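# Move long cardboard box from desk onto counter

## Task

Pick up the long cardboard box on the desk and put it down lying on the counter behind the shelves. No part of it may overhang the counter's edge. The stacked cartons must stay undisturbed. The task fails if the box falls over or ends up tilted. The result only counts if the box stays in place on its own, without the robot holding it.

## Robot and tools

ROBOT. A Rainbow Robotics RB-Y1 in a physics simulation. Its base has two drive wheels and two rear casters and cannot move sideways. It is 0.66 m long and 0.58 m wide, and its front edge sits 0.10 m ahead of the wheel axle. On top is a torso (a leg folding at ankle, knee and hip, then a chest), a head with head_camera, and two 7-joint arms. Each arm has a parallel gripper with a wrist camera (left_wrist_camera, right_wrist_camera). Each arm is rated for 3 kg. A loose object may occasionally get a brief push from outside.

FRAMES. Base frame: origin on the floor between the drive wheels, x forward, y left, z up. The result reports chest, left_hand and right_hand in this frame. chest is a spine point 0.08 m below the shoulders, with x pointing where the chest faces. A hand point lies between the finger pads, fingers along -z, closing along x. Printed hand positions can be off, more so at long reach. base_odometry is measured from the scene's start pose and counts wheel turns only, so wheel slip shows up as travel. Its heading runs -3.142 to 3.142, positive to the left.

execute_actions(actions, cameras). actions is a list holding one action or none. An empty list only returns state and images. An action can have:
- base: exactly one relative command from the current pose. {"translate_m": d} drives straight d metres (-3 to 3; positive is forward). {"rotate_rad": d} turns in place d radians (-3.2 to 3.2; positive is counter-clockwise seen from above). A base move needing more than 8.667 s is refused.
- joints: absolute targets keyed by joint name, radians (grippers in metres of opening). Ranges: torso_squat_rad 0 to 1.2 (bigger lowers the chest); torso_shift_rad -0.3 to 0.6 (positive pushes hips forward); torso_pitch_rad -0.2 to 1.4 (positive leans forward); torso_yaw_rad -1.5 to 1.5 (positive left). Shoulder pitch -2.356 to 2.356 (negative raises the arm forward). left_shoulder_roll_rad 0 to 3.141 (positive raises the arm outward). right_shoulder_roll_rad -3.141 to 0 (negative raises it outward). Shoulder yaw -2.094 to 2.094. Elbow -2.617 to 0.01 (negative bends). Forearm roll -3.141 to 3.141. Wrist pitch -1.57 to 1.919 (negative tips the hand forward). Hand roll -2.705 to 2.705. For the yaw and roll joints, positive means leftward or counter-clockwise on both arms. Grippers 0 to 0.1. head_pan_rad -0.523 to 0.523 (relative to the chest, positive left); head_tilt_rad -0.35 to 1.57 (positive down). Joint tolerance is ±0.02, grippers ±0.004.
- The torso also has coupled limits: squat+shift <= 1.52; squat-shift+pitch <= 1.57; shift+0.5 pitch-0.4 squat <= 0.7; shift+0.3 pitch-0.5 squat <= 0.39. Breaking one gives a partial move and off_target.
- speeds: lowers top speed for this action only. translate_m 0.05 to 0.4 m/s, rotate_rad 0.1 to 1.509 rad/s. min_time_s (0.1 to 8) sets a floor on how long each arm and head motion takes.
All motions in an action start together. Any part you leave out may still be driving toward an earlier target. Unknown keys or values outside their range make the whole call get rejected, with no motion. An action may last at most 15 s. cameras lists which images to return; null or ["all"] returns all, [] returns none.

wait(seconds 0 to 10) commands nothing new and returns state and images. zoom_image(camera, region [x0,y0,x1,y1] in pixels, at most 504x504) enlarges part of that camera's latest full image. read_manual only returns licence text. finished_scene(scene) ends the current scene for good and reports success. Call it only once the box rests unheld. If a reply has no tool call, the run ends.

RESULT LINES. base_status and joint_status give the outcome per motion:
- done: reached the target. For the base this only means the wheels turned the commanded amount.
- off_target: came to rest short and may still be pushing.
- contact_stop: an arm or torso met firm resistance.
- time_out: the motion took far too long.
- stopped_with_arm: the torso was halted because an arm hit something.
- limit_stop_at_own_body: stopped just before touching the robot itself.
- limit_stop_at_motor_heat: cut short by a heat stop.
A contact_stop, time_out or stopped_with_arm halts the whole group (the torso, or all of one arm) and clears its targets. Back out of such a stop alone in its own action, arms first, then torso. Exception: if both hands hold one object and the torso contact-stops right away with nothing in its way, resend every arm joint at its current reading, then repeat the torso command. "joint command not followed" with a cause line means an arm's targets were held back, usually to avoid self-collision or arm-to-arm collision; follow the cause's advice. The held-back targets may be retried later. on_its_own lists what you did not command; there, "held at" gives the target being held. If a stop is reported, the rest of that reply's execute_actions, wait and finished_scene calls are skipped. The Motor temperatures line gives one block per arm, in joint order. MOTOR HOT appears at 65 °C; at 80 °C an OVER-TEMPERATURE FAULT brakes the robot until it cools, after which you must resend targets. A torque fault happens when joint load reaches the listed limits (shoulders 64.4 N m, elbow 33.1, wrist joints 23). It freezes the robot for 10 s.

CAUTIONS.
- To grip, command an opening at least 0.005 m narrower than the box; off_target is then normal.
- The base does not stop at furniture and can keep pushing.
- A bent leg can stick out past the front of the base, and a leg hitting furniture can shove the robot backward without odometry showing it.
- Heavy loads far forward can tip the robot, and nothing prevents it.
- Never let the arms strike or squeeze each other, fingers included.
- Avoid dropping, slamming or shoving objects, and don't knock the stacked cartons.
- Between replies the robot keeps its last command, and held loads keep heating the motors.

Each tool is called as name(argument=value, ...) on one line, values as JSON.

## Session

execute_actions(actions=[])

Scene clock: 0.00 s.
Motor temperatures (°C, as the motors report them): left_arm=[39 34 32 38 39 45 35] | right_arm=[36 35 39 40 44 47 39]
base_odometry: x=+0.000 y=+0.000 heading=+0.000 (m, m, rad; odometry frame)
base_status: not commanded
joint_positions: torso_squat_rad=+0.350 torso_shift_rad=+0.000 torso_pitch_rad=+0.000 torso_yaw_rad=+0.000 left_shoulder_pitch_rad=-0.002 left_shoulder_roll_rad=+0.030 left_shoulder_yaw_rad=-0.043 left_elbow_rad=-0.126 left_forearm_roll_rad=+0.046 left_wrist_pitch_rad=+0.026 left_hand_roll_rad=-0.010 left_gripper_m=+0.100 right_shoulder_pitch_rad=-0.021 right_shoulder_roll_rad=-0.030 right_shoulder_yaw_rad=-0.017 right_elbow_rad=-0.285 right_forearm_roll_rad=-0.044 right_wrist_pitch_rad=+0.008 right_hand_roll_rad=-0.005 right_gripper_m=+0.100 head_pan_rad=-0.001 head_tilt_rad=+0.401
joint_status: not commanded
chest: x=-0.2281 y=+0.0002 z=+1.2475 quat_wxyz=(+1.000, +0.000, +0.000, +0.000) (m; base frame)
left_hand: x=-0.1712 y=+0.2407 z=+0.5646 quat_wxyz=(+0.999, +0.013, -0.051, -0.005) (m; base frame)
right_hand: x=-0.0772 y=-0.2439 z=+0.5785 quat_wxyz=(+0.989, -0.012, -0.148, -0.028) (m; base frame)
pictures: head_camera, left_wrist_camera, right_wrist_camera
Images, in order (width x height): head_camera 896x504, left_wrist_camera 644x364, right_wrist_camera 644x364.

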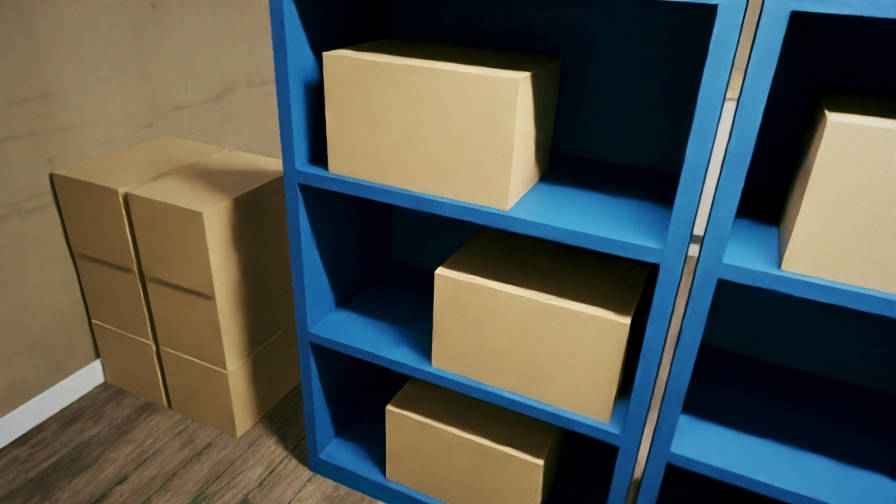

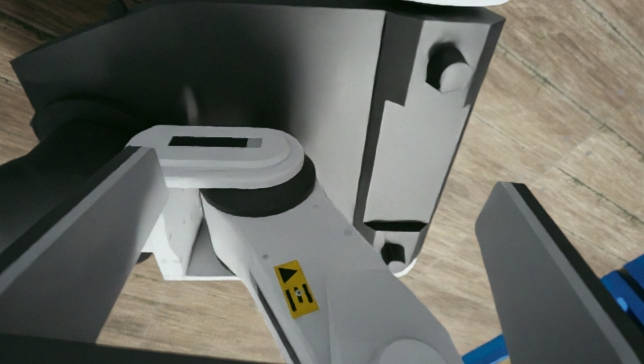

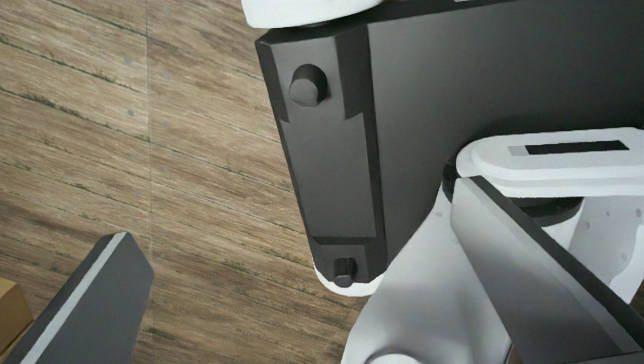

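Look around.

execute_actions(actions=[{"base":{"rotate_rad":-1.3},"joints":{"head_tilt_rad":0.25}}], cameras=["head_camera"])

execute_actions(actions=[{"base":{"rotate_rad":-1.3}}], cameras=["head_camera"])

execute_actions(actions=[{"base":{"rotate_rad":-1.3}}], cameras=["head_camera"])

execute_actions(actions=[{"base":{"rotate_rad":-1.3}}], cameras=["head_camera"])

Scene clock: 3.73 s.
Motor temperatures (°C, as the motors report them): left_arm=[39 34 32 38 39 45 35] | right_arm=[36 35 39 40 44 47 39]
base_odometry: x=+0.000 y=+0.000 heading=-1.299 (m, m, rad; odometry frame)
base_status: done
joint_positions: torso_squat_rad=+0.350 torso_shift_rad=+0.000 torso_pitch_rad=+0.000 torso_yaw_rad=+0.000 left_shoulder_pitch_rad=-0.002 left_shoulder_roll_rad=+0.030 left_shoulder_yaw_rad=-0.043 left_elbow_rad=-0.126 left_forearm_roll_rad=+0.046 left_wrist_pitch_rad=+0.026 left_hand_roll_rad=-0.010 left_gripper_m=+0.100 right_shoulder_pitch_rad=-0.021 right_shoulder_roll_rad=-0.030 right_shoulder_yaw_rad=-0.017 right_elbow_rad=-0.285 right_forearm_roll_rad=-0.044 right_wrist_pitch_rad=+0.008 right_hand_roll_rad=-0.005 right_gripper_m=+0.100 head_pan_rad=-0.001 head_tilt_rad=+0.250
joint_status: all done
chest: x=-0.2282 y=+0.0002 z=+1.2475 quat_wxyz=(+1.000, +0.000, +0.000, +0.000) (m; base frame)
left_hand: x=-0.1712 y=+0.2407 z=+0.5646 quat_wxyz=(+0.999, +0.013, -0.051, -0.005) (m; base frame)
right_hand: x=-0.0772 y=-0.2439 z=+0.5786 quat_wxyz=(+0.989, -0.012, -0.148, -0.028) (m; base frame)
pictures: head_camera
Images, in order (width x height): head_camera 896x504.

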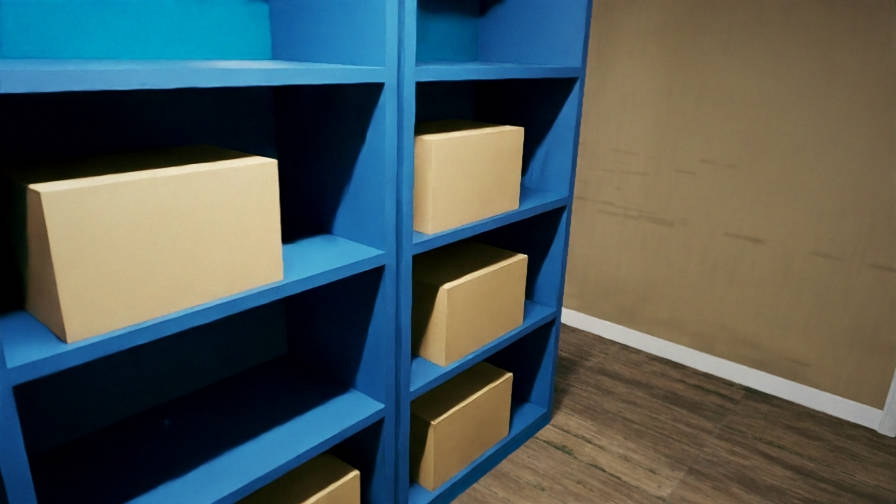

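Scene clock: 7.33 s.
Motor temperatures (°C, as the motors report them): left_arm=[39 34 32 38 39 45 35] | right_arm=[36 35 39 41 44 47 39]
base_odometry: x=+0.000 y=+0.000 heading=-2.599 (m, m, rad; odometry frame)
base_status: done
joint_positions: torso_squat_rad=+0.350 torso_shift_rad=+0.000 torso_pitch_rad=+0.000 torso_yaw_rad=+0.000 left_shoulder_pitch_rad=-0.002 left_shoulder_roll_rad=+0.030 left_shoulder_yaw_rad=-0.043 left_elbow_rad=-0.126 left_forearm_roll_rad=+0.046 left_wrist_pitch_rad=+0.026 left_hand_roll_rad=-0.010 left_gripper_m=+0.100 right_shoulder_pitch_rad=-0.021 right_shoulder_roll_rad=-0.030 right_shoulder_yaw_rad=-0.017 right_elbow_rad=-0.285 right_forearm_roll_rad=-0.044 right_wrist_pitch_rad=+0.008 right_hand_roll_rad=-0.005 right_gripper_m=+0.100 head_pan_rad=-0.001 head_tilt_rad=+0.250
joint_status: not commanded
chest: x=-0.2282 y=+0.0002 z=+1.2475 quat_wxyz=(+1.000, +0.000, +0.000, +0.000) (m; base frame)
left_hand: x=-0.1712 y=+0.2407 z=+0.5646 quat_wxyz=(+0.999, +0.013, -0.051, -0.005) (m; base frame)
right_hand: x=-0.0772 y=-0.2439 z=+0.5786 quat_wxyz=(+0.988, -0.012, -0.148, -0.028) (m; base frame)
pictures: head_camera
Images, in order (width x height): head_camera 896x504.

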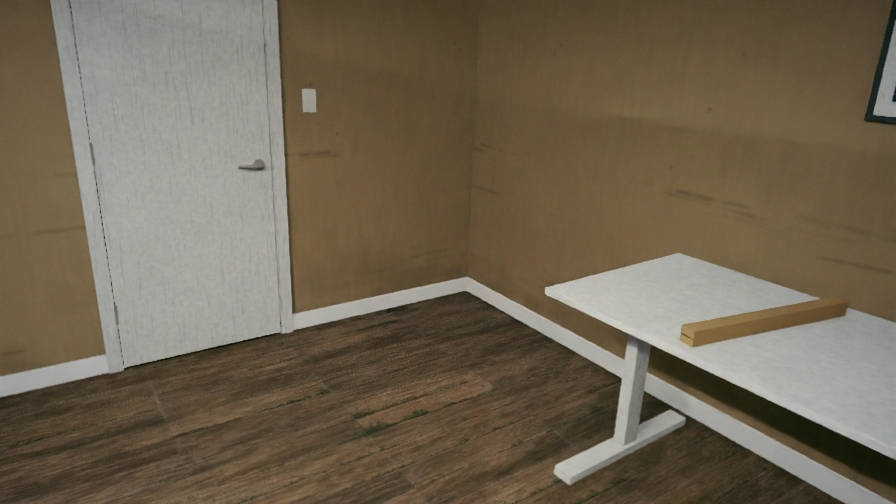

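Scene clock: 10.93 s.
Motor temperatures (°C, as the motors report them): left_arm=[39 34 32 38 39 45 35] | right_arm=[36 35 39 41 44 47 39]
base_odometry: x=+0.000 y=+0.000 heading=+2.385 (m, m, rad; odometry frame)
base_status: done
joint_positions: torso_squat_rad=+0.350 torso_shift_rad=+0.000 torso_pitch_rad=+0.000 torso_yaw_rad=+0.000 left_shoulder_pitch_rad=-0.002 left_shoulder_roll_rad=+0.030 left_shoulder_yaw_rad=-0.043 left_elbow_rad=-0.126 left_forearm_roll_rad=+0.046 left_wrist_pitch_rad=+0.026 left_hand_roll_rad=-0.010 left_gripper_m=+0.100 right_shoulder_pitch_rad=-0.021 right_shoulder_roll_rad=-0.030 right_shoulder_yaw_rad=-0.017 right_elbow_rad=-0.285 right_forearm_roll_rad=-0.044 right_wrist_pitch_rad=+0.008 right_hand_roll_rad=-0.005 right_gripper_m=+0.100 head_pan_rad=-0.001 head_tilt_rad=+0.250
joint_status: not commanded
chest: x=-0.2282 y=+0.0002 z=+1.2475 quat_wxyz=(+1.000, +0.000, +0.000, +0.000) (m; base frame)
left_hand: x=-0.1712 y=+0.2407 z=+0.5646 quat_wxyz=(+0.999, +0.013, -0.051, -0.005) (m; base frame)
right_hand: x=-0.0772 y=-0.2439 z=+0.5786 quat_wxyz=(+0.988, -0.012, -0.148, -0.028) (m; base frame)
pictures: head_camera
Images, in order (width x height): head_camera 896x504.

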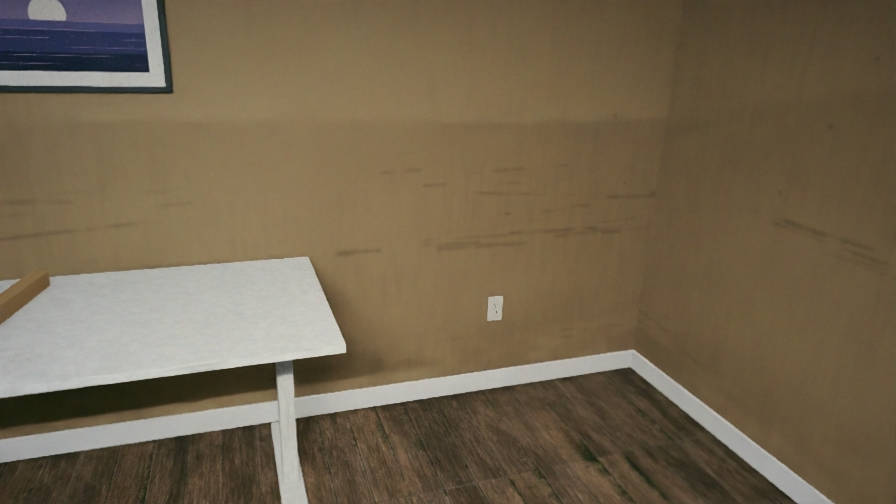

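Scene clock: 14.53 s.
Motor temperatures (°C, as the motors report them): left_arm=[39 34 32 38 39 45 35] | right_arm=[36 35 39 41 44 47 39]
base_odometry: x=+0.000 y=+0.000 heading=+1.086 (m, m, rad; odometry frame)
base_status: done
joint_positions: torso_squat_rad=+0.350 torso_shift_rad=+0.000 torso_pitch_rad=+0.000 torso_yaw_rad=+0.000 left_shoulder_pitch_rad=-0.002 left_shoulder_roll_rad=+0.030 left_shoulder_yaw_rad=-0.043 left_elbow_rad=-0.126 left_forearm_roll_rad=+0.046 left_wrist_pitch_rad=+0.026 left_hand_roll_rad=-0.010 left_gripper_m=+0.100 right_shoulder_pitch_rad=-0.021 right_shoulder_roll_rad=-0.030 right_shoulder_yaw_rad=-0.017 right_elbow_rad=-0.285 right_forearm_roll_rad=-0.044 right_wrist_pitch_rad=+0.008 right_hand_roll_rad=-0.005 right_gripper_m=+0.100 head_pan_rad=-0.001 head_tilt_rad=+0.250
joint_status: not commanded
chest: x=-0.2282 y=+0.0002 z=+1.2475 quat_wxyz=(+1.000, +0.000, +0.000, +0.000) (m; base frame)
left_hand: x=-0.1712 y=+0.2407 z=+0.5646 quat_wxyz=(+0.999, +0.013, -0.051, -0.005) (m; base frame)
right_hand: x=-0.0772 y=-0.2439 z=+0.5786 quat_wxyz=(+0.988, -0.012, -0.148, -0.028) (m; base frame)
pictures: head_camera
Images, in order (width x height): head_camera 896x504.

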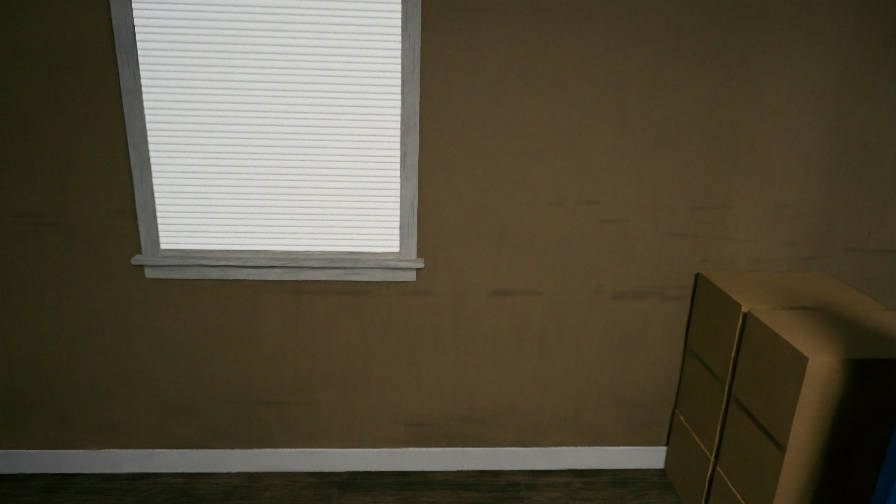

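execute_actions(actions=[{"base":{"rotate_rad":3.1}}], cameras=[])

execute_actions(actions=[{"base":{"translate_m":0.9}}], cameras=["head_camera"])

execute_actions(actions=[{"base":{"rotate_rad":-1.57},"joints":{"head_tilt_rad":0.5}}], cameras=["head_camera"])

Scene clock: 20.37 s.
Motor temperatures (°C, as the motors report them): left_arm=[39 34 32 38 39 45 35] | right_arm=[36 35 39 41 44 47 39]
base_odometry: x=+0.000 y=+0.000 heading=-2.098 (m, m, rad; odometry frame)
base_status: done
joint_positions: torso_squat_rad=+0.350 torso_shift_rad=+0.000 torso_pitch_rad=+0.000 torso_yaw_rad=+0.000 left_shoulder_pitch_rad=-0.002 left_shoulder_roll_rad=+0.030 left_shoulder_yaw_rad=-0.043 left_elbow_rad=-0.126 left_forearm_roll_rad=+0.046 left_wrist_pitch_rad=+0.026 left_hand_roll_rad=-0.010 left_gripper_m=+0.100 right_shoulder_pitch_rad=-0.021 right_shoulder_roll_rad=-0.030 right_shoulder_yaw_rad=-0.017 right_elbow_rad=-0.285 right_forearm_roll_rad=-0.044 right_wrist_pitch_rad=+0.008 right_hand_roll_rad=-0.005 right_gripper_m=+0.100 head_pan_rad=-0.001 head_tilt_rad=+0.250
joint_status: not commanded
chest: x=-0.2282 y=+0.0001 z=+1.2475 quat_wxyz=(+1.000, +0.000, +0.000, +0.000) (m; base frame)
left_hand: x=-0.1712 y=+0.2407 z=+0.5646 quat_wxyz=(+0.999, +0.013, -0.051, -0.005) (m; base frame)
right_hand: x=-0.0772 y=-0.2439 z=+0.5786 quat_wxyz=(+0.988, -0.012, -0.148, -0.028) (m; base frame)
pictures: none
No camera images: the call's "cameras" was empty. Leave "cameras" out to get every camera's image.

Scene clock: 24.07 s.
Motor temperatures (°C, as the motors report them): left_arm=[39 34 32 38 39 45 35] | right_arm=[36 35 39 41 44 47 39]
base_odometry: x=-0.452 y=-0.778 heading=-2.097 (m, m, rad; odometry frame)
base_status: done
joint_positions: torso_squat_rad=+0.350 torso_shift_rad=+0.000 torso_pitch_rad=+0.000 torso_yaw_rad=+0.000 left_shoulder_pitch_rad=-0.003 left_shoulder_roll_rad=+0.030 left_shoulder_yaw_rad=-0.043 left_elbow_rad=-0.126 left_forearm_roll_rad=+0.046 left_wrist_pitch_rad=+0.026 left_hand_roll_rad=-0.010 left_gripper_m=+0.100 right_shoulder_pitch_rad=-0.021 right_shoulder_roll_rad=-0.030 right_shoulder_yaw_rad=-0.017 right_elbow_rad=-0.285 right_forearm_roll_rad=-0.044 right_wrist_pitch_rad=+0.008 right_hand_roll_rad=-0.005 right_gripper_m=+0.100 head_pan_rad=-0.001 head_tilt_rad=+0.250
joint_status: not commanded
chest: x=-0.2281 y=+0.0001 z=+1.2475 quat_wxyz=(+1.000, +0.000, +0.000, +0.000) (m; base frame)
left_hand: x=-0.1711 y=+0.2407 z=+0.5646 quat_wxyz=(+0.999, +0.013, -0.051, -0.005) (m; base frame)
right_hand: x=-0.0772 y=-0.2439 z=+0.5785 quat_wxyz=(+0.989, -0.012, -0.148, -0.028) (m; base frame)
pictures: head_camera
Images, in order (width x height): head_camera 896x504.

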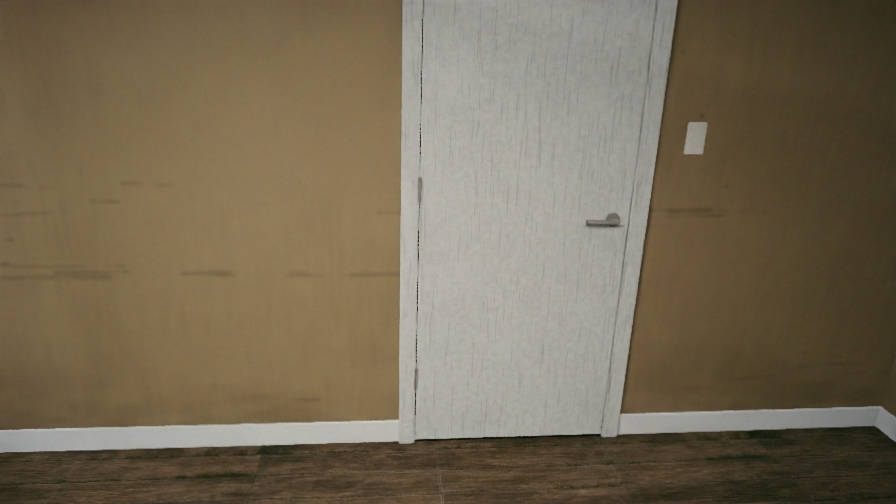

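Scene clock: 28.07 s.
Motor temperatures (°C, as the motors report them): left_arm=[39 34 32 38 39 45 35] | right_arm=[36 35 39 41 44 47 39]
base_odometry: x=-0.452 y=-0.778 heading=+2.616 (m, m, rad; odometry frame)
base_status: done
joint_positions: torso_squat_rad=+0.350 torso_shift_rad=+0.000 torso_pitch_rad=+0.000 torso_yaw_rad=+0.000 left_shoulder_pitch_rad=-0.002 left_shoulder_roll_rad=+0.030 left_shoulder_yaw_rad=-0.043 left_elbow_rad=-0.126 left_forearm_roll_rad=+0.046 left_wrist_pitch_rad=+0.026 left_hand_roll_rad=-0.010 left_gripper_m=+0.100 right_shoulder_pitch_rad=-0.021 right_shoulder_roll_rad=-0.030 right_shoulder_yaw_rad=-0.017 right_elbow_rad=-0.285 right_forearm_roll_rad=-0.044 right_wrist_pitch_rad=+0.008 right_hand_roll_rad=-0.005 right_gripper_m=+0.100 head_pan_rad=-0.001 head_tilt_rad=+0.500
joint_status: all done
chest: x=-0.2282 y=+0.0002 z=+1.2475 quat_wxyz=(+1.000, +0.000, +0.000, +0.000) (m; base frame)
left_hand: x=-0.1711 y=+0.2407 z=+0.5646 quat_wxyz=(+0.999, +0.013, -0.051, -0.005) (m; base frame)
right_hand: x=-0.0772 y=-0.2439 z=+0.5785 quat_wxyz=(+0.989, -0.012, -0.148, -0.028) (m; base frame)
pictures: head_camera
Images, in order (width x height): head_camera 896x504.

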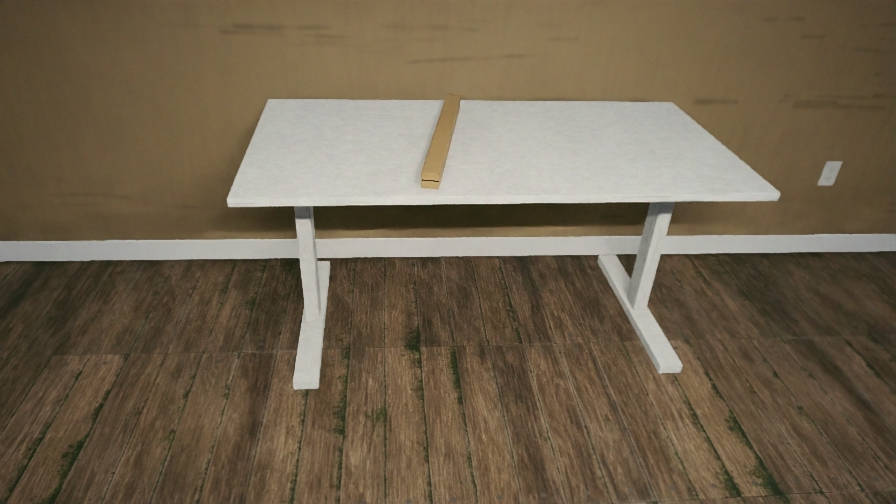

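execute_actions(actions=[{"base":{"rotate_rad":0.25},"joints":{"right_shoulder_pitch_rad":-1.25,"right_shoulder_roll_rad":-0.2,"right_elbow_rad":-0.75,"right_wrist_pitch_rad":1.6,"right_hand_roll_rad":1.57,"torso_shift_rad":0.3,"torso_pitch_rad":0.3,"head_tilt_rad":0.45}}], cameras=[])

execute_actions(actions=[{"base":{"translate_m":0.8}}], cameras=[])

execute_actions(actions=[{"base":{"rotate_rad":-0.3}}])

Scene clock: 31.70 s.
Motor temperatures (°C, as the motors report them): left_arm=[39 34 32 38 39 45 35] | right_arm=[36 35 39 41 44 47 39]
base_odometry: x=-0.452 y=-0.778 heading=+2.865 (m, m, rad; odometry frame)
base_status: done
joint_positions: torso_squat_rad=+0.350 torso_shift_rad=+0.300 torso_pitch_rad=+0.300 torso_yaw_rad=+0.000 left_shoulder_pitch_rad=-0.002 left_shoulder_roll_rad=+0.030 left_shoulder_yaw_rad=-0.043 left_elbow_rad=-0.126 left_forearm_roll_rad=+0.046 left_wrist_pitch_rad=+0.026 left_hand_roll_rad=-0.010 left_gripper_m=+0.100 right_shoulder_pitch_rad=-1.250 right_shoulder_roll_rad=-0.200 right_shoulder_yaw_rad=-0.017 right_elbow_rad=-0.750 right_forearm_roll_rad=-0.044 right_wrist_pitch_rad=+1.600 right_hand_roll_rad=+1.570 right_gripper_m=+0.100 head_pan_rad=-0.001 head_tilt_rad=+0.450
joint_status: all done
chest: x=+0.0578 y=+0.0001 z=+1.2043 quat_wxyz=(+0.989, +0.000, +0.149, +0.000) (m; base frame)
left_hand: x=-0.0895 y=+0.2407 z=+0.5351 quat_wxyz=(+0.995, +0.012, +0.099, -0.007) (m; base frame)
right_hand: x=+0.5909 y=-0.1861 z=+0.9005 quat_wxyz=(+0.620, -0.087, +0.038, +0.779) (m; base frame)
pictures: none
No camera images: the call's "cameras" was empty. Leave "cameras" out to get every camera's image.

Scene clock: 35.17 s.
Motor temperatures (°C, as the motors report them): left_arm=[39 34 32 38 39 45 35] | right_arm=[36 35 39 41 44 47 39]
base_odometry: x=-1.222 y=-0.559 heading=+2.865 (m, m, rad; odometry frame)
base_status: done
joint_positions: torso_squat_rad=+0.350 torso_shift_rad=+0.300 torso_pitch_rad=+0.300 torso_yaw_rad=+0.000 left_shoulder_pitch_rad=-0.002 left_shoulder_roll_rad=+0.030 left_shoulder_yaw_rad=-0.043 left_elbow_rad=-0.126 left_forearm_roll_rad=+0.046 left_wrist_pitch_rad=+0.026 left_hand_roll_rad=-0.010 left_gripper_m=+0.100 right_shoulder_pitch_rad=-1.250 right_shoulder_roll_rad=-0.200 right_shoulder_yaw_rad=-0.017 right_elbow_rad=-0.750 right_forearm_roll_rad=-0.044 right_wrist_pitch_rad=+1.600 right_hand_roll_rad=+1.570 right_gripper_m=+0.100 head_pan_rad=-0.001 head_tilt_rad=+0.450
joint_status: not commanded
chest: x=+0.0578 y=+0.0001 z=+1.2043 quat_wxyz=(+0.989, +0.000, +0.149, +0.000) (m; base frame)
left_hand: x=-0.0894 y=+0.2407 z=+0.5351 quat_wxyz=(+0.995, +0.012, +0.099, -0.007) (m; base frame)
right_hand: x=+0.5908 y=-0.1862 z=+0.9004 quat_wxyz=(+0.620, -0.087, +0.038, +0.779) (m; base frame)
pictures: none
No camera images: the call's "cameras" was empty. Leave "cameras" out to get every camera's image.

Scene clock: 37.07 s.
Motor temperatures (°C, as the motors report them): left_arm=[39 34 32 38 39 45 35] | right_arm=[37 35 39 41 44 47 39]
base_odometry: x=-1.222 y=-0.559 heading=+2.565 (m, m, rad; odometry frame)
base_status: done
joint_positions: torso_squat_rad=+0.350 torso_shift_rad=+0.300 torso_pitch_rad=+0.300 torso_yaw_rad=+0.000 left_shoulder_pitch_rad=-0.002 left_shoulder_roll_rad=+0.030 left_shoulder_yaw_rad=-0.043 left_elbow_rad=-0.126 left_forearm_roll_rad=+0.046 left_wrist_pitch_rad=+0.026 left_hand_roll_rad=-0.010 left_gripper_m=+0.100 right_shoulder_pitch_rad=-1.250 right_shoulder_roll_rad=-0.200 right_shoulder_yaw_rad=-0.017 right_elbow_rad=-0.750 right_forearm_roll_rad=-0.044 right_wrist_pitch_rad=+1.600 right_hand_roll_rad=+1.570 right_gripper_m=+0.100 head_pan_rad=-0.001 head_tilt_rad=+0.450
joint_status: not commanded
chest: x=+0.0578 y=+0.0001 z=+1.2043 quat_wxyz=(+0.989, +0.000, +0.149, +0.000) (m; base frame)
left_hand: x=-0.0894 y=+0.2407 z=+0.5351 quat_wxyz=(+0.995, +0.012, +0.099, -0.007) (m; base frame)
right_hand: x=+0.5908 y=-0.1862 z=+0.9005 quat_wxyz=(+0.620, -0.087, +0.038, +0.779) (m; base frame)
pictures: head_camera, left_wrist_camera, right_wrist_camera
Images, in order (width x height): head_camera 896x504, left_wrist_camera 644x364, right_wrist_camera 644x364.

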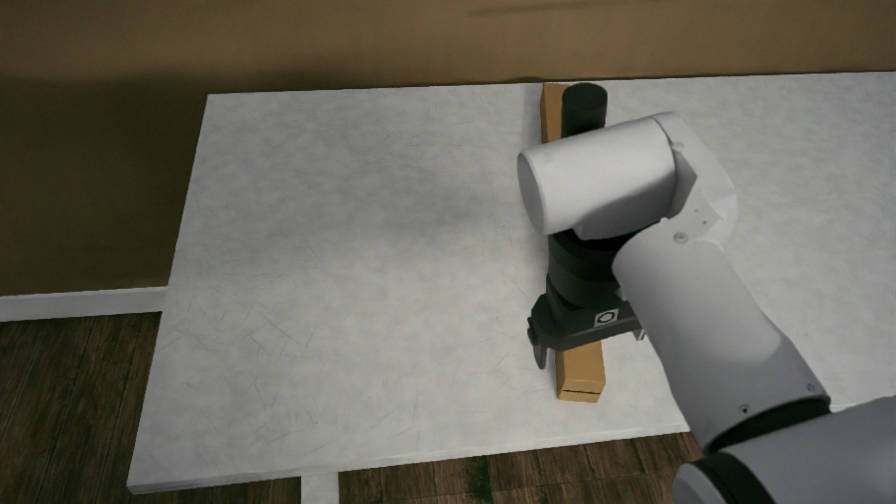

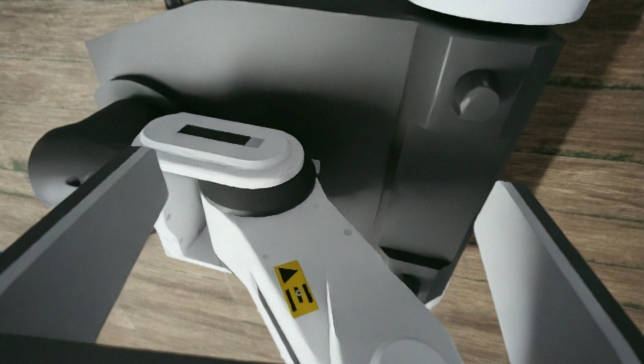

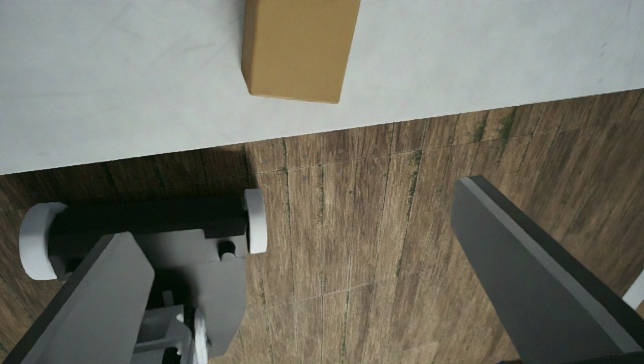

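execute_actions(actions=[{"base":{"translate_m":0.42},"joints":{"head_tilt_rad":0.7}}])

Scene clock: 39.80 s.
Motor temperatures (°C, as the motors report them): left_arm=[39 34 32 38 39 45 35] | right_arm=[37 35 39 41 44 47 39]
base_odometry: x=-1.574 y=-0.330 heading=+2.566 (m, m, rad; odometry frame)
base_status: done
joint_positions: torso_squat_rad=+0.350 torso_shift_rad=+0.300 torso_pitch_rad=+0.300 torso_yaw_rad=+0.000 left_shoulder_pitch_rad=-0.002 left_shoulder_roll_rad=+0.030 left_shoulder_yaw_rad=-0.043 left_elbow_rad=-0.126 left_forearm_roll_rad=+0.046 left_wrist_pitch_rad=+0.026 left_hand_roll_rad=-0.010 left_gripper_m=+0.100 right_shoulder_pitch_rad=-1.250 right_shoulder_roll_rad=-0.200 right_shoulder_yaw_rad=-0.017 right_elbow_rad=-0.750 right_forearm_roll_rad=-0.044 right_wrist_pitch_rad=+1.600 right_hand_roll_rad=+1.570 right_gripper_m=+0.100 head_pan_rad=-0.001 head_tilt_rad=+0.700
joint_status: all done
chest: x=+0.0578 y=+0.0001 z=+1.2043 quat_wxyz=(+0.989, +0.000, +0.149, +0.000) (m; base frame)
left_hand: x=-0.0894 y=+0.2407 z=+0.5351 quat_wxyz=(+0.995, +0.012, +0.099, -0.007) (m; base frame)
right_hand: x=+0.5908 y=-0.1862 z=+0.9004 quat_wxyz=(+0.620, -0.087, +0.038, +0.779) (m; base frame)
pictures: head_camera, left_wrist_camera, right_wrist_camera
Images, in order (width x height): head_camera 896x504, left_wrist_camera 644x364, right_wrist_camera 644x364.

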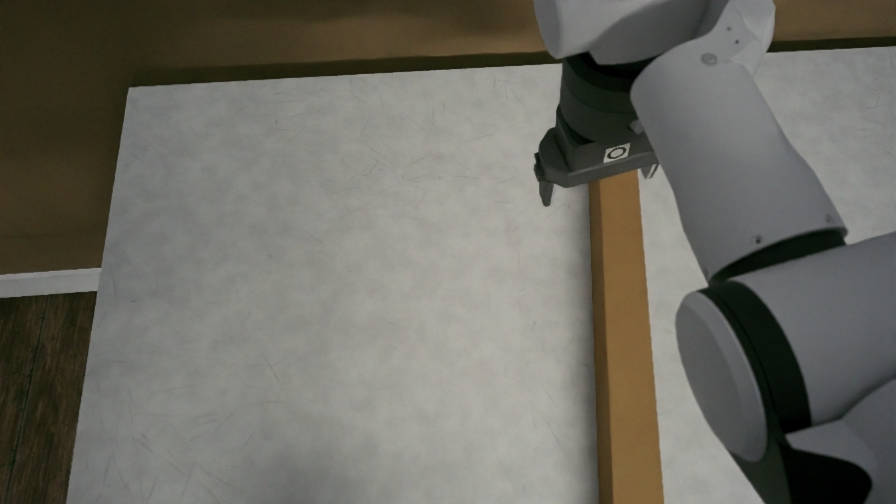

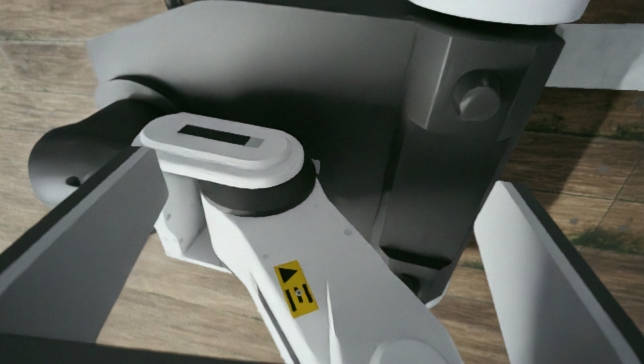

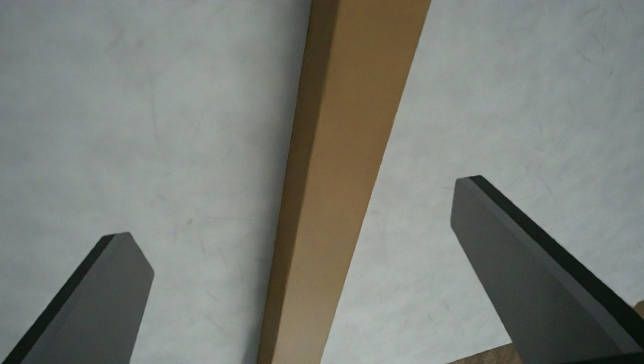

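execute_actions(actions=[{"joints":{"right_shoulder_pitch_rad":-1.12,"right_elbow_rad":-0.7,"right_wrist_pitch_rad":1.5,"right_hand_roll_rad":1.38}}])

Scene clock: 40.63 s.
Motor temperatures (°C, as the motors report them): left_arm=[39 34 32 38 39 45 35] | right_arm=[37 35 39 41 44 47 39]
base_odometry: x=-1.574 y=-0.331 heading=+2.566 (m, m, rad; odometry frame)
base_status: not commanded
joint_positions: torso_squat_rad=+0.350 torso_shift_rad=+0.300 torso_pitch_rad=+0.300 torso_yaw_rad=+0.000 left_shoulder_pitch_rad=-0.002 left_shoulder_roll_rad=+0.030 left_shoulder_yaw_rad=-0.043 left_elbow_rad=-0.126 left_forearm_roll_rad=+0.046 left_wrist_pitch_rad=+0.026 left_hand_roll_rad=-0.010 left_gripper_m=+0.100 right_shoulder_pitch_rad=-1.120 right_shoulder_roll_rad=-0.200 right_shoulder_yaw_rad=-0.017 right_elbow_rad=-0.700 right_forearm_roll_rad=-0.044 right_wrist_pitch_rad=+1.500 right_hand_roll_rad=+1.380 right_gripper_m=+0.100 head_pan_rad=-0.001 head_tilt_rad=+0.700
joint_status: all done
chest: x=+0.0577 y=+0.0001 z=+1.2043 quat_wxyz=(+0.989, +0.000, +0.149, +0.000) (m; base frame)
left_hand: x=-0.0894 y=+0.2407 z=+0.5351 quat_wxyz=(+0.995, +0.012, +0.099, -0.007) (m; base frame)
right_hand: x=+0.5508 y=-0.2133 z=+0.8278 quat_wxyz=(+0.702, -0.064, +0.058, +0.707) (m; base frame)
pictures: head_camera, left_wrist_camera, right_wrist_camera
Images, in order (width x height): head_camera 896x504, left_wrist_camera 644x364, right_wrist_camera 644x364.

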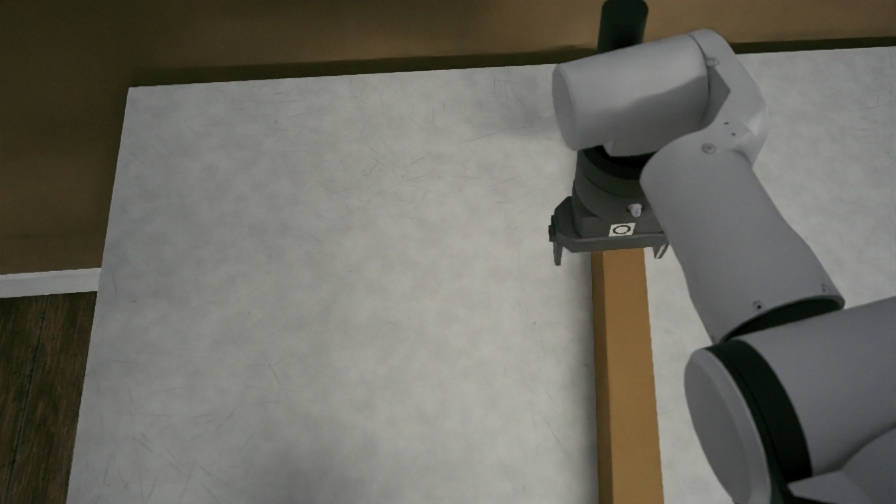

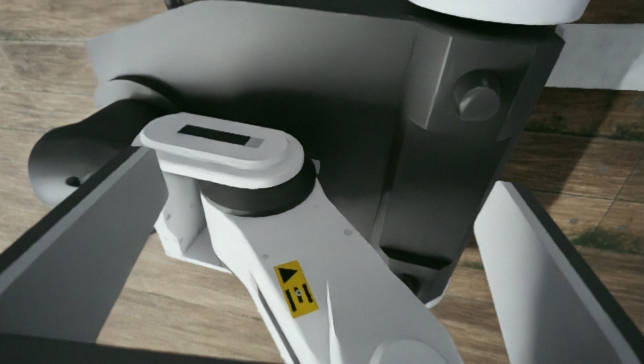

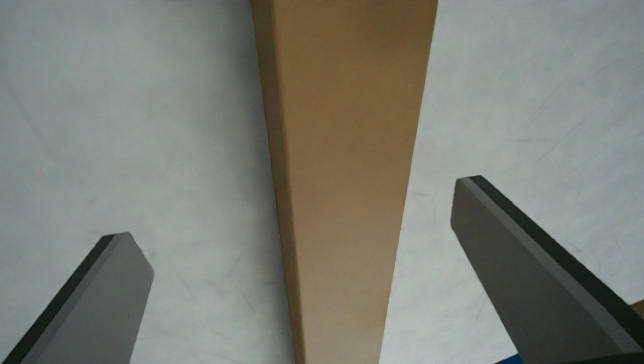

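execute_actions(actions=[{"base":{"translate_m":0.07},"joints":{"right_shoulder_pitch_rad":-1.24,"right_elbow_rad":-0.45,"right_wrist_pitch_rad":1.3,"right_shoulder_roll_rad":-0.23}}])

Scene clock: 42.13 s.
Motor temperatures (°C, as the motors report them): left_arm=[39 34 32 38 39 45 35] | right_arm=[37 35 39 41 44 47 39]
base_odometry: x=-1.632 y=-0.293 heading=+2.566 (m, m, rad; odometry frame)
base_status: done
joint_positions: torso_squat_rad=+0.350 torso_shift_rad=+0.298 torso_pitch_rad=+0.298 torso_yaw_rad=+0.000 left_shoulder_pitch_rad=-0.002 left_shoulder_roll_rad=+0.030 left_shoulder_yaw_rad=-0.043 left_elbow_rad=-0.126 left_forearm_roll_rad=+0.046 left_wrist_pitch_rad=+0.026 left_hand_roll_rad=-0.010 left_gripper_m=+0.100 right_shoulder_pitch_rad=-1.240 right_shoulder_roll_rad=-0.230 right_shoulder_yaw_rad=-0.017 right_elbow_rad=-0.450 right_forearm_roll_rad=-0.044 right_wrist_pitch_rad=+1.300 right_hand_roll_rad=+1.380 right_gripper_m=+0.100 head_pan_rad=-0.001 head_tilt_rad=+0.700
joint_status: all done
chest: x=+0.0562 y=-0.0001 z=+1.2047 quat_wxyz=(+0.989, +0.000, +0.149, +0.000) (m; base frame)
left_hand: x=-0.0898 y=+0.2406 z=+0.5353 quat_wxyz=(+0.995, +0.012, +0.098, -0.007) (m; base frame)
right_hand: x=+0.5797 y=-0.2278 z=+0.8283 quat_wxyz=(+0.704, -0.098, +0.036, +0.703) (m; base frame)
pictures: head_camera, left_wrist_camera, right_wrist_camera
Images, in order (width x height): head_camera 896x504, left_wrist_camera 644x364, right_wrist_camera 644x364.

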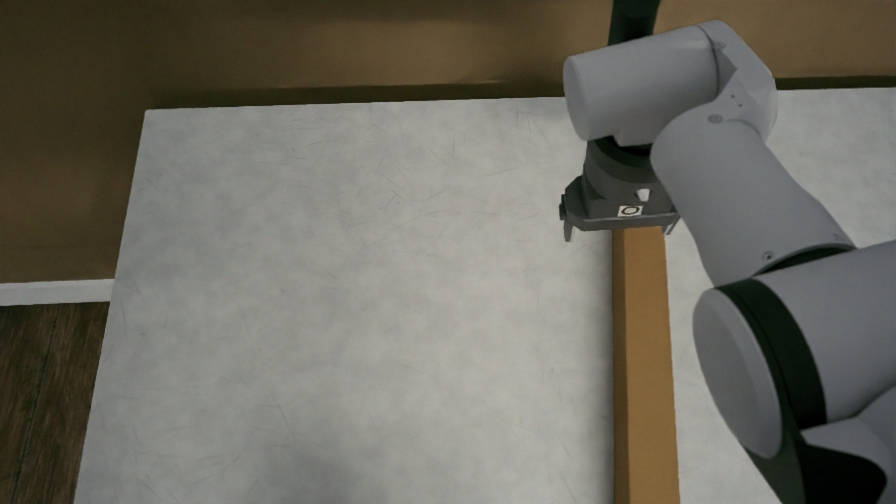

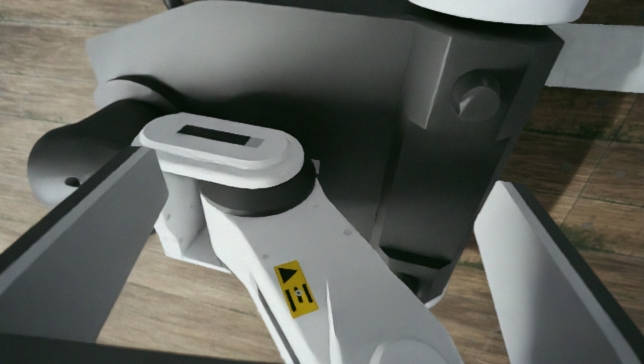

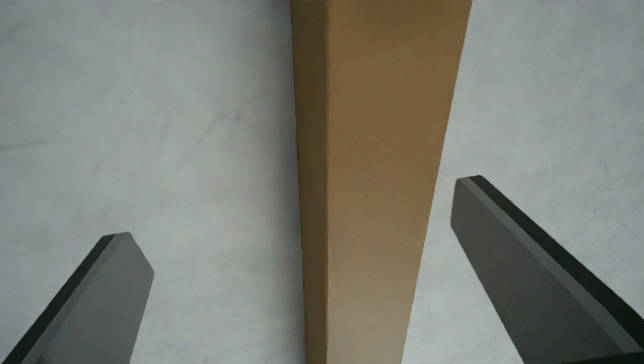

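execute_actions(actions=[{"base":{"translate_m":-0.01},"joints":{"right_shoulder_roll_rad":-0.3,"right_shoulder_pitch_rad":-1.2}}], cameras=["head_camera","right_wrist_camera"])

Scene clock: 43.63 s.
Motor temperatures (°C, as the motors report them): left_arm=[39 34 32 38 39 45 35] | right_arm=[37 35 39 41 44 47 39]
base_odometry: x=-1.624 y=-0.298 heading=+2.565 (m, m, rad; odometry frame)
base_status: done
joint_positions: torso_squat_rad=+0.350 torso_shift_rad=+0.300 torso_pitch_rad=+0.300 torso_yaw_rad=+0.000 left_shoulder_pitch_rad=-0.002 left_shoulder_roll_rad=+0.030 left_shoulder_yaw_rad=-0.043 left_elbow_rad=-0.126 left_forearm_roll_rad=+0.046 left_wrist_pitch_rad=+0.026 left_hand_roll_rad=-0.010 left_gripper_m=+0.100 right_shoulder_pitch_rad=-1.200 right_shoulder_roll_rad=-0.300 right_shoulder_yaw_rad=-0.017 right_elbow_rad=-0.450 right_forearm_roll_rad=-0.044 right_wrist_pitch_rad=+1.300 right_hand_roll_rad=+1.380 right_gripper_m=+0.100 head_pan_rad=-0.001 head_tilt_rad=+0.700
joint_status: all done
chest: x=+0.0577 y=+0.0001 z=+1.2043 quat_wxyz=(+0.989, +0.000, +0.149, +0.000) (m; base frame)
left_hand: x=-0.0895 y=+0.2407 z=+0.5351 quat_wxyz=(+0.995, +0.012, +0.099, -0.007) (m; base frame)
right_hand: x=+0.5714 y=-0.2807 z=+0.8210 quat_wxyz=(+0.724, -0.107, +0.061, +0.679) (m; base frame)
pictures: head_camera, right_wrist_camera
Images, in order (width x height): head_camera 896x504, right_wrist_camera 644x364.

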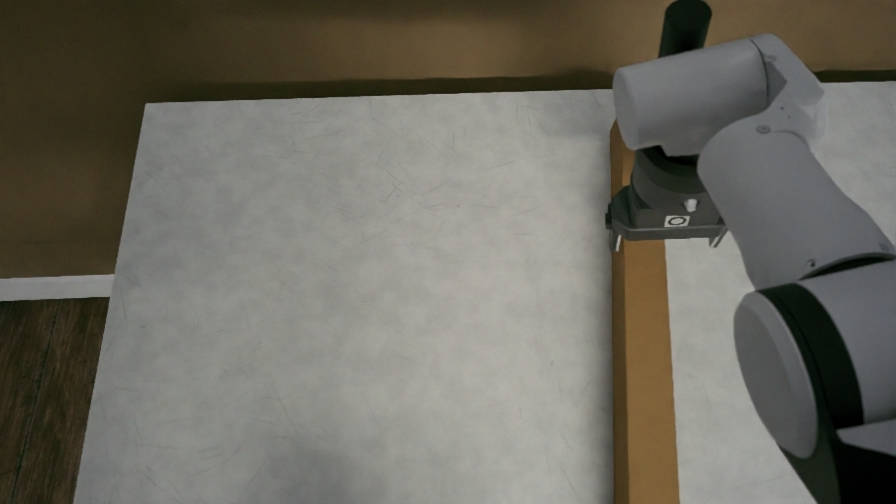

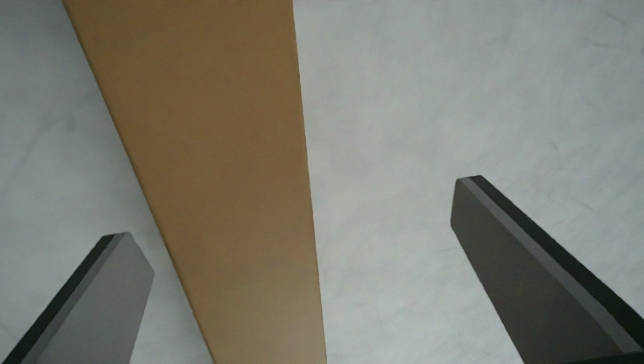

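execute_actions(actions=[{"joints":{"right_shoulder_roll_rad":-0.262,"right_hand_roll_rad":1.45}}], cameras=[])

execute_actions(actions=[{"joints":{"torso_pitch_rad":0.38}}], cameras=["head_camera","right_wrist_camera"])

Scene clock: 44.70 s.
Motor temperatures (°C, as the motors report them): left_arm=[39 34 32 38 39 45 35] | right_arm=[37 35 39 41 44 47 39]
base_odometry: x=-1.624 y=-0.298 heading=+2.565 (m, m, rad; odometry frame)
base_status: not commanded
joint_positions: torso_squat_rad=+0.350 torso_shift_rad=+0.300 torso_pitch_rad=+0.300 torso_yaw_rad=+0.000 left_shoulder_pitch_rad=-0.002 left_shoulder_roll_rad=+0.030 left_shoulder_yaw_rad=-0.043 left_elbow_rad=-0.126 left_forearm_roll_rad=+0.046 left_wrist_pitch_rad=+0.026 left_hand_roll_rad=-0.010 left_gripper_m=+0.100 right_shoulder_pitch_rad=-1.200 right_shoulder_roll_rad=-0.262 right_shoulder_yaw_rad=-0.017 right_elbow_rad=-0.450 right_forearm_roll_rad=-0.044 right_wrist_pitch_rad=+1.300 right_hand_roll_rad=+1.450 right_gripper_m=+0.100 head_pan_rad=-0.001 head_tilt_rad=+0.700
joint_status: all done
chest: x=+0.0577 y=+0.0001 z=+1.2043 quat_wxyz=(+0.989, +0.000, +0.149, +0.000) (m; base frame)
left_hand: x=-0.0895 y=+0.2407 z=+0.5351 quat_wxyz=(+0.995, +0.012, +0.099, -0.007) (m; base frame)
right_hand: x=+0.5671 y=-0.2564 z=+0.8140 quat_wxyz=(+0.691, -0.093, +0.060, +0.715) (m; base frame)
pictures: none
No camera images: the call's "cameras" was empty. Leave "cameras" out to get every camera's image.

Scene clock: 45.70 s.
Motor temperatures (°C, as the motors report them): left_arm=[39 34 32 38 39 45 35] | right_arm=[37 35 39 41 44 47 39]
base_odometry: x=-1.624 y=-0.298 heading=+2.565 (m, m, rad; odometry frame)
base_status: not commanded
joint_positions: torso_squat_rad=+0.350 torso_shift_rad=+0.299 torso_pitch_rad=+0.378 torso_yaw_rad=+0.000 left_shoulder_pitch_rad=-0.002 left_shoulder_roll_rad=+0.030 left_shoulder_yaw_rad=-0.043 left_elbow_rad=-0.126 left_forearm_roll_rad=+0.046 left_wrist_pitch_rad=+0.026 left_hand_roll_rad=-0.010 left_gripper_m=+0.100 right_shoulder_pitch_rad=-1.204 right_shoulder_roll_rad=-0.263 right_shoulder_yaw_rad=-0.017 right_elbow_rad=-0.452 right_forearm_roll_rad=-0.044 right_wrist_pitch_rad=+1.301 right_hand_roll_rad=+1.450 right_gripper_m=+0.100 head_pan_rad=-0.001 head_tilt_rad=+0.700
joint_status: all done
chest: x=+0.0797 y=+0.0003 z=+1.1965 quat_wxyz=(+0.982, +0.000, +0.188, +0.000) (m; base frame)
left_hand: x=-0.1190 y=+0.2406 z=+0.5406 quat_wxyz=(+0.990, +0.011, +0.137, -0.007) (m; base frame)
right_hand: x=+0.5602 y=-0.2561 z=+0.7704 quat_wxyz=(+0.688, -0.068, +0.085, +0.718) (m; base frame)
pictures: head_camera, right_wrist_camera
Images, in order (width x height): head_camera 896x504, right_wrist_camera 644x364.

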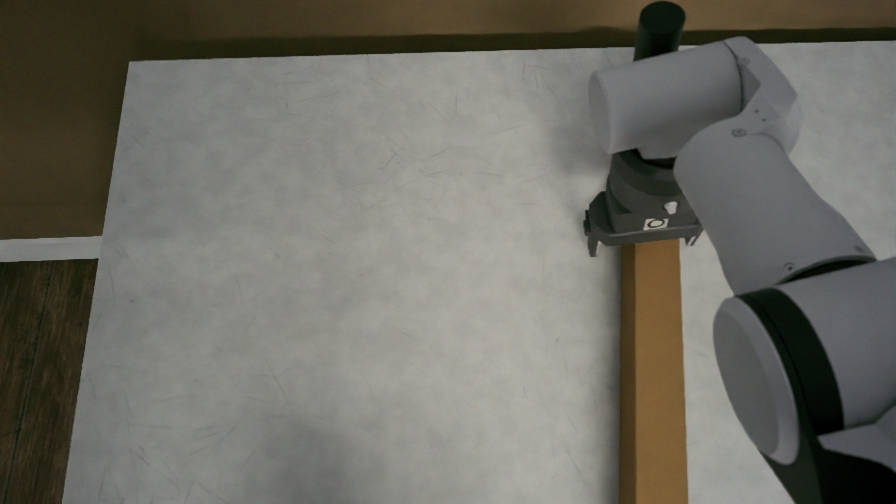

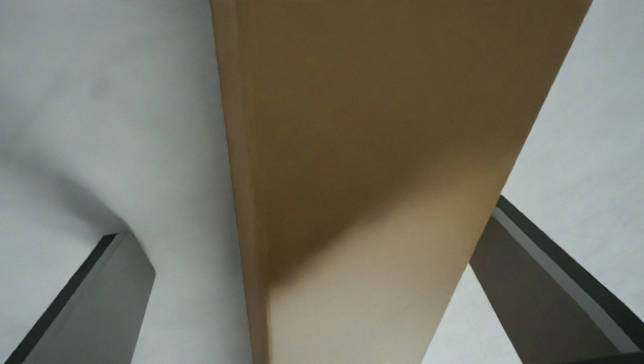

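execute_actions(actions=[{"joints":{"right_gripper_m":0.03}}], cameras=[])

execute_actions(actions=[{"joints":{"torso_pitch_rad":0.2},"min_time_s":2}])

Scene clock: 46.97 s.
Motor temperatures (°C, as the motors report them): left_arm=[39 34 32 38 39 45 35] | right_arm=[37 35 39 41 44 47 39]
base_odometry: x=-1.624 y=-0.298 heading=+2.565 (m, m, rad; odometry frame)
base_status: not commanded
joint_positions: torso_squat_rad=+0.350 torso_shift_rad=+0.300 torso_pitch_rad=+0.379 torso_yaw_rad=+0.000 left_shoulder_pitch_rad=-0.002 left_shoulder_roll_rad=+0.030 left_shoulder_yaw_rad=-0.043 left_elbow_rad=-0.126 left_forearm_roll_rad=+0.046 left_wrist_pitch_rad=+0.026 left_hand_roll_rad=-0.010 left_gripper_m=+0.100 right_shoulder_pitch_rad=-1.202 right_shoulder_roll_rad=-0.263 right_shoulder_yaw_rad=-0.017 right_elbow_rad=-0.451 right_forearm_roll_rad=-0.044 right_wrist_pitch_rad=+1.300 right_hand_roll_rad=+1.450 right_gripper_m=+0.060 head_pan_rad=-0.001 head_tilt_rad=+0.700
joint_status: right_gripper_m off_target (ended at +0.060, target +0.030)
chest: x=+0.0806 y=+0.0003 z=+1.1962 quat_wxyz=(+0.982, +0.000, +0.188, +0.000) (m; base frame)
left_hand: x=-0.1191 y=+0.2406 z=+0.5406 quat_wxyz=(+0.990, +0.011, +0.138, -0.007) (m; base frame)
right_hand: x=+0.5590 y=-0.2561 z=+0.7681 quat_wxyz=(+0.688, -0.066, +0.086, +0.718) (m; base frame)
pictures: none
No camera images: the call's "cameras" was empty. Leave "cameras" out to get every camera's image.

action 0: "min_time_s" has no arm or head joint beside it: it slows only arm and head motions. Command such a joint too, or leave it out

execute_actions(actions=[{"joints":{"torso_pitch_rad":0.2,"head_tilt_rad":0.6}}])

Scene clock: 48.43 s.
Motor temperatures (°C, as the motors report them): left_arm=[39 34 32 38 39 45 35] | right_arm=[37 35 39 41 44 47 39]
base_odometry: x=-1.624 y=-0.298 heading=+2.565 (m, m, rad; odometry frame)
base_status: not commanded
joint_positions: torso_squat_rad=+0.350 torso_shift_rad=+0.300 torso_pitch_rad=+0.200 torso_yaw_rad=+0.000 left_shoulder_pitch_rad=-0.002 left_shoulder_roll_rad=+0.030 left_shoulder_yaw_rad=-0.043 left_elbow_rad=-0.126 left_forearm_roll_rad=+0.046 left_wrist_pitch_rad=+0.026 left_hand_roll_rad=-0.010 left_gripper_m=+0.100 right_shoulder_pitch_rad=-1.200 right_shoulder_roll_rad=-0.262 right_shoulder_yaw_rad=-0.017 right_elbow_rad=-0.450 right_forearm_roll_rad=-0.044 right_wrist_pitch_rad=+1.300 right_hand_roll_rad=+1.450 right_gripper_m=+0.060 head_pan_rad=-0.001 head_tilt_rad=+0.600
joint_status: all done
chest: x=+0.0278 y=+0.0002 z=+1.2119 quat_wxyz=(+0.995, +0.000, +0.100, +0.000) (m; base frame)
left_hand: x=-0.0520 y=+0.2407 z=+0.5313 quat_wxyz=(+0.999, +0.012, +0.049, -0.006) (m; base frame)
right_hand: x=+0.5738 y=-0.2565 z=+0.8747 quat_wxyz=(+0.693, -0.129, +0.025, +0.709) (m; base frame)
pictures: head_camera, left_wrist_camera, right_wrist_camera
Images, in order (width x height): head_camera 896x504, left_wrist_camera 644x364, right_wrist_camera 644x364.

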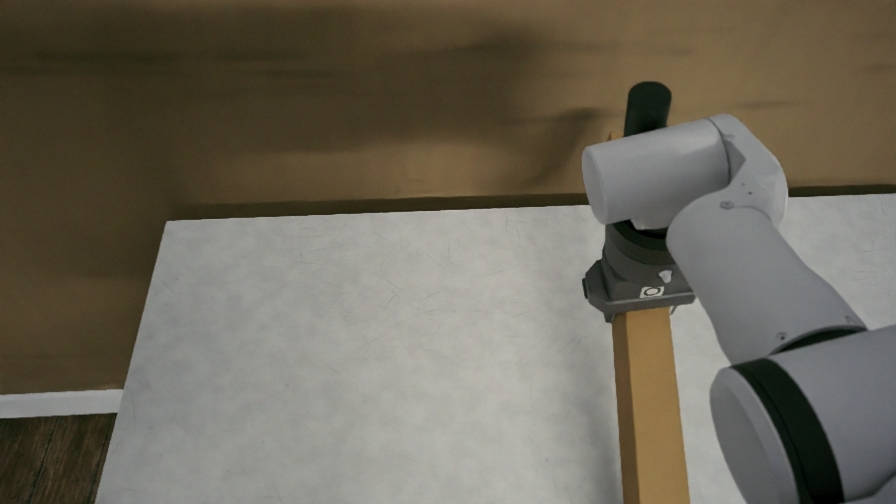

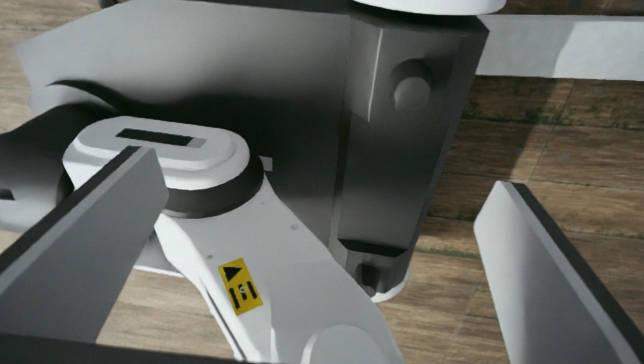

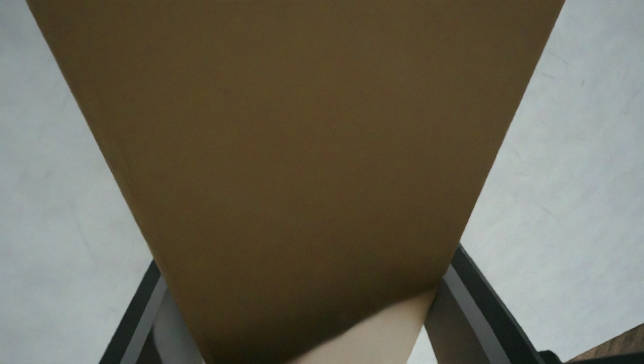

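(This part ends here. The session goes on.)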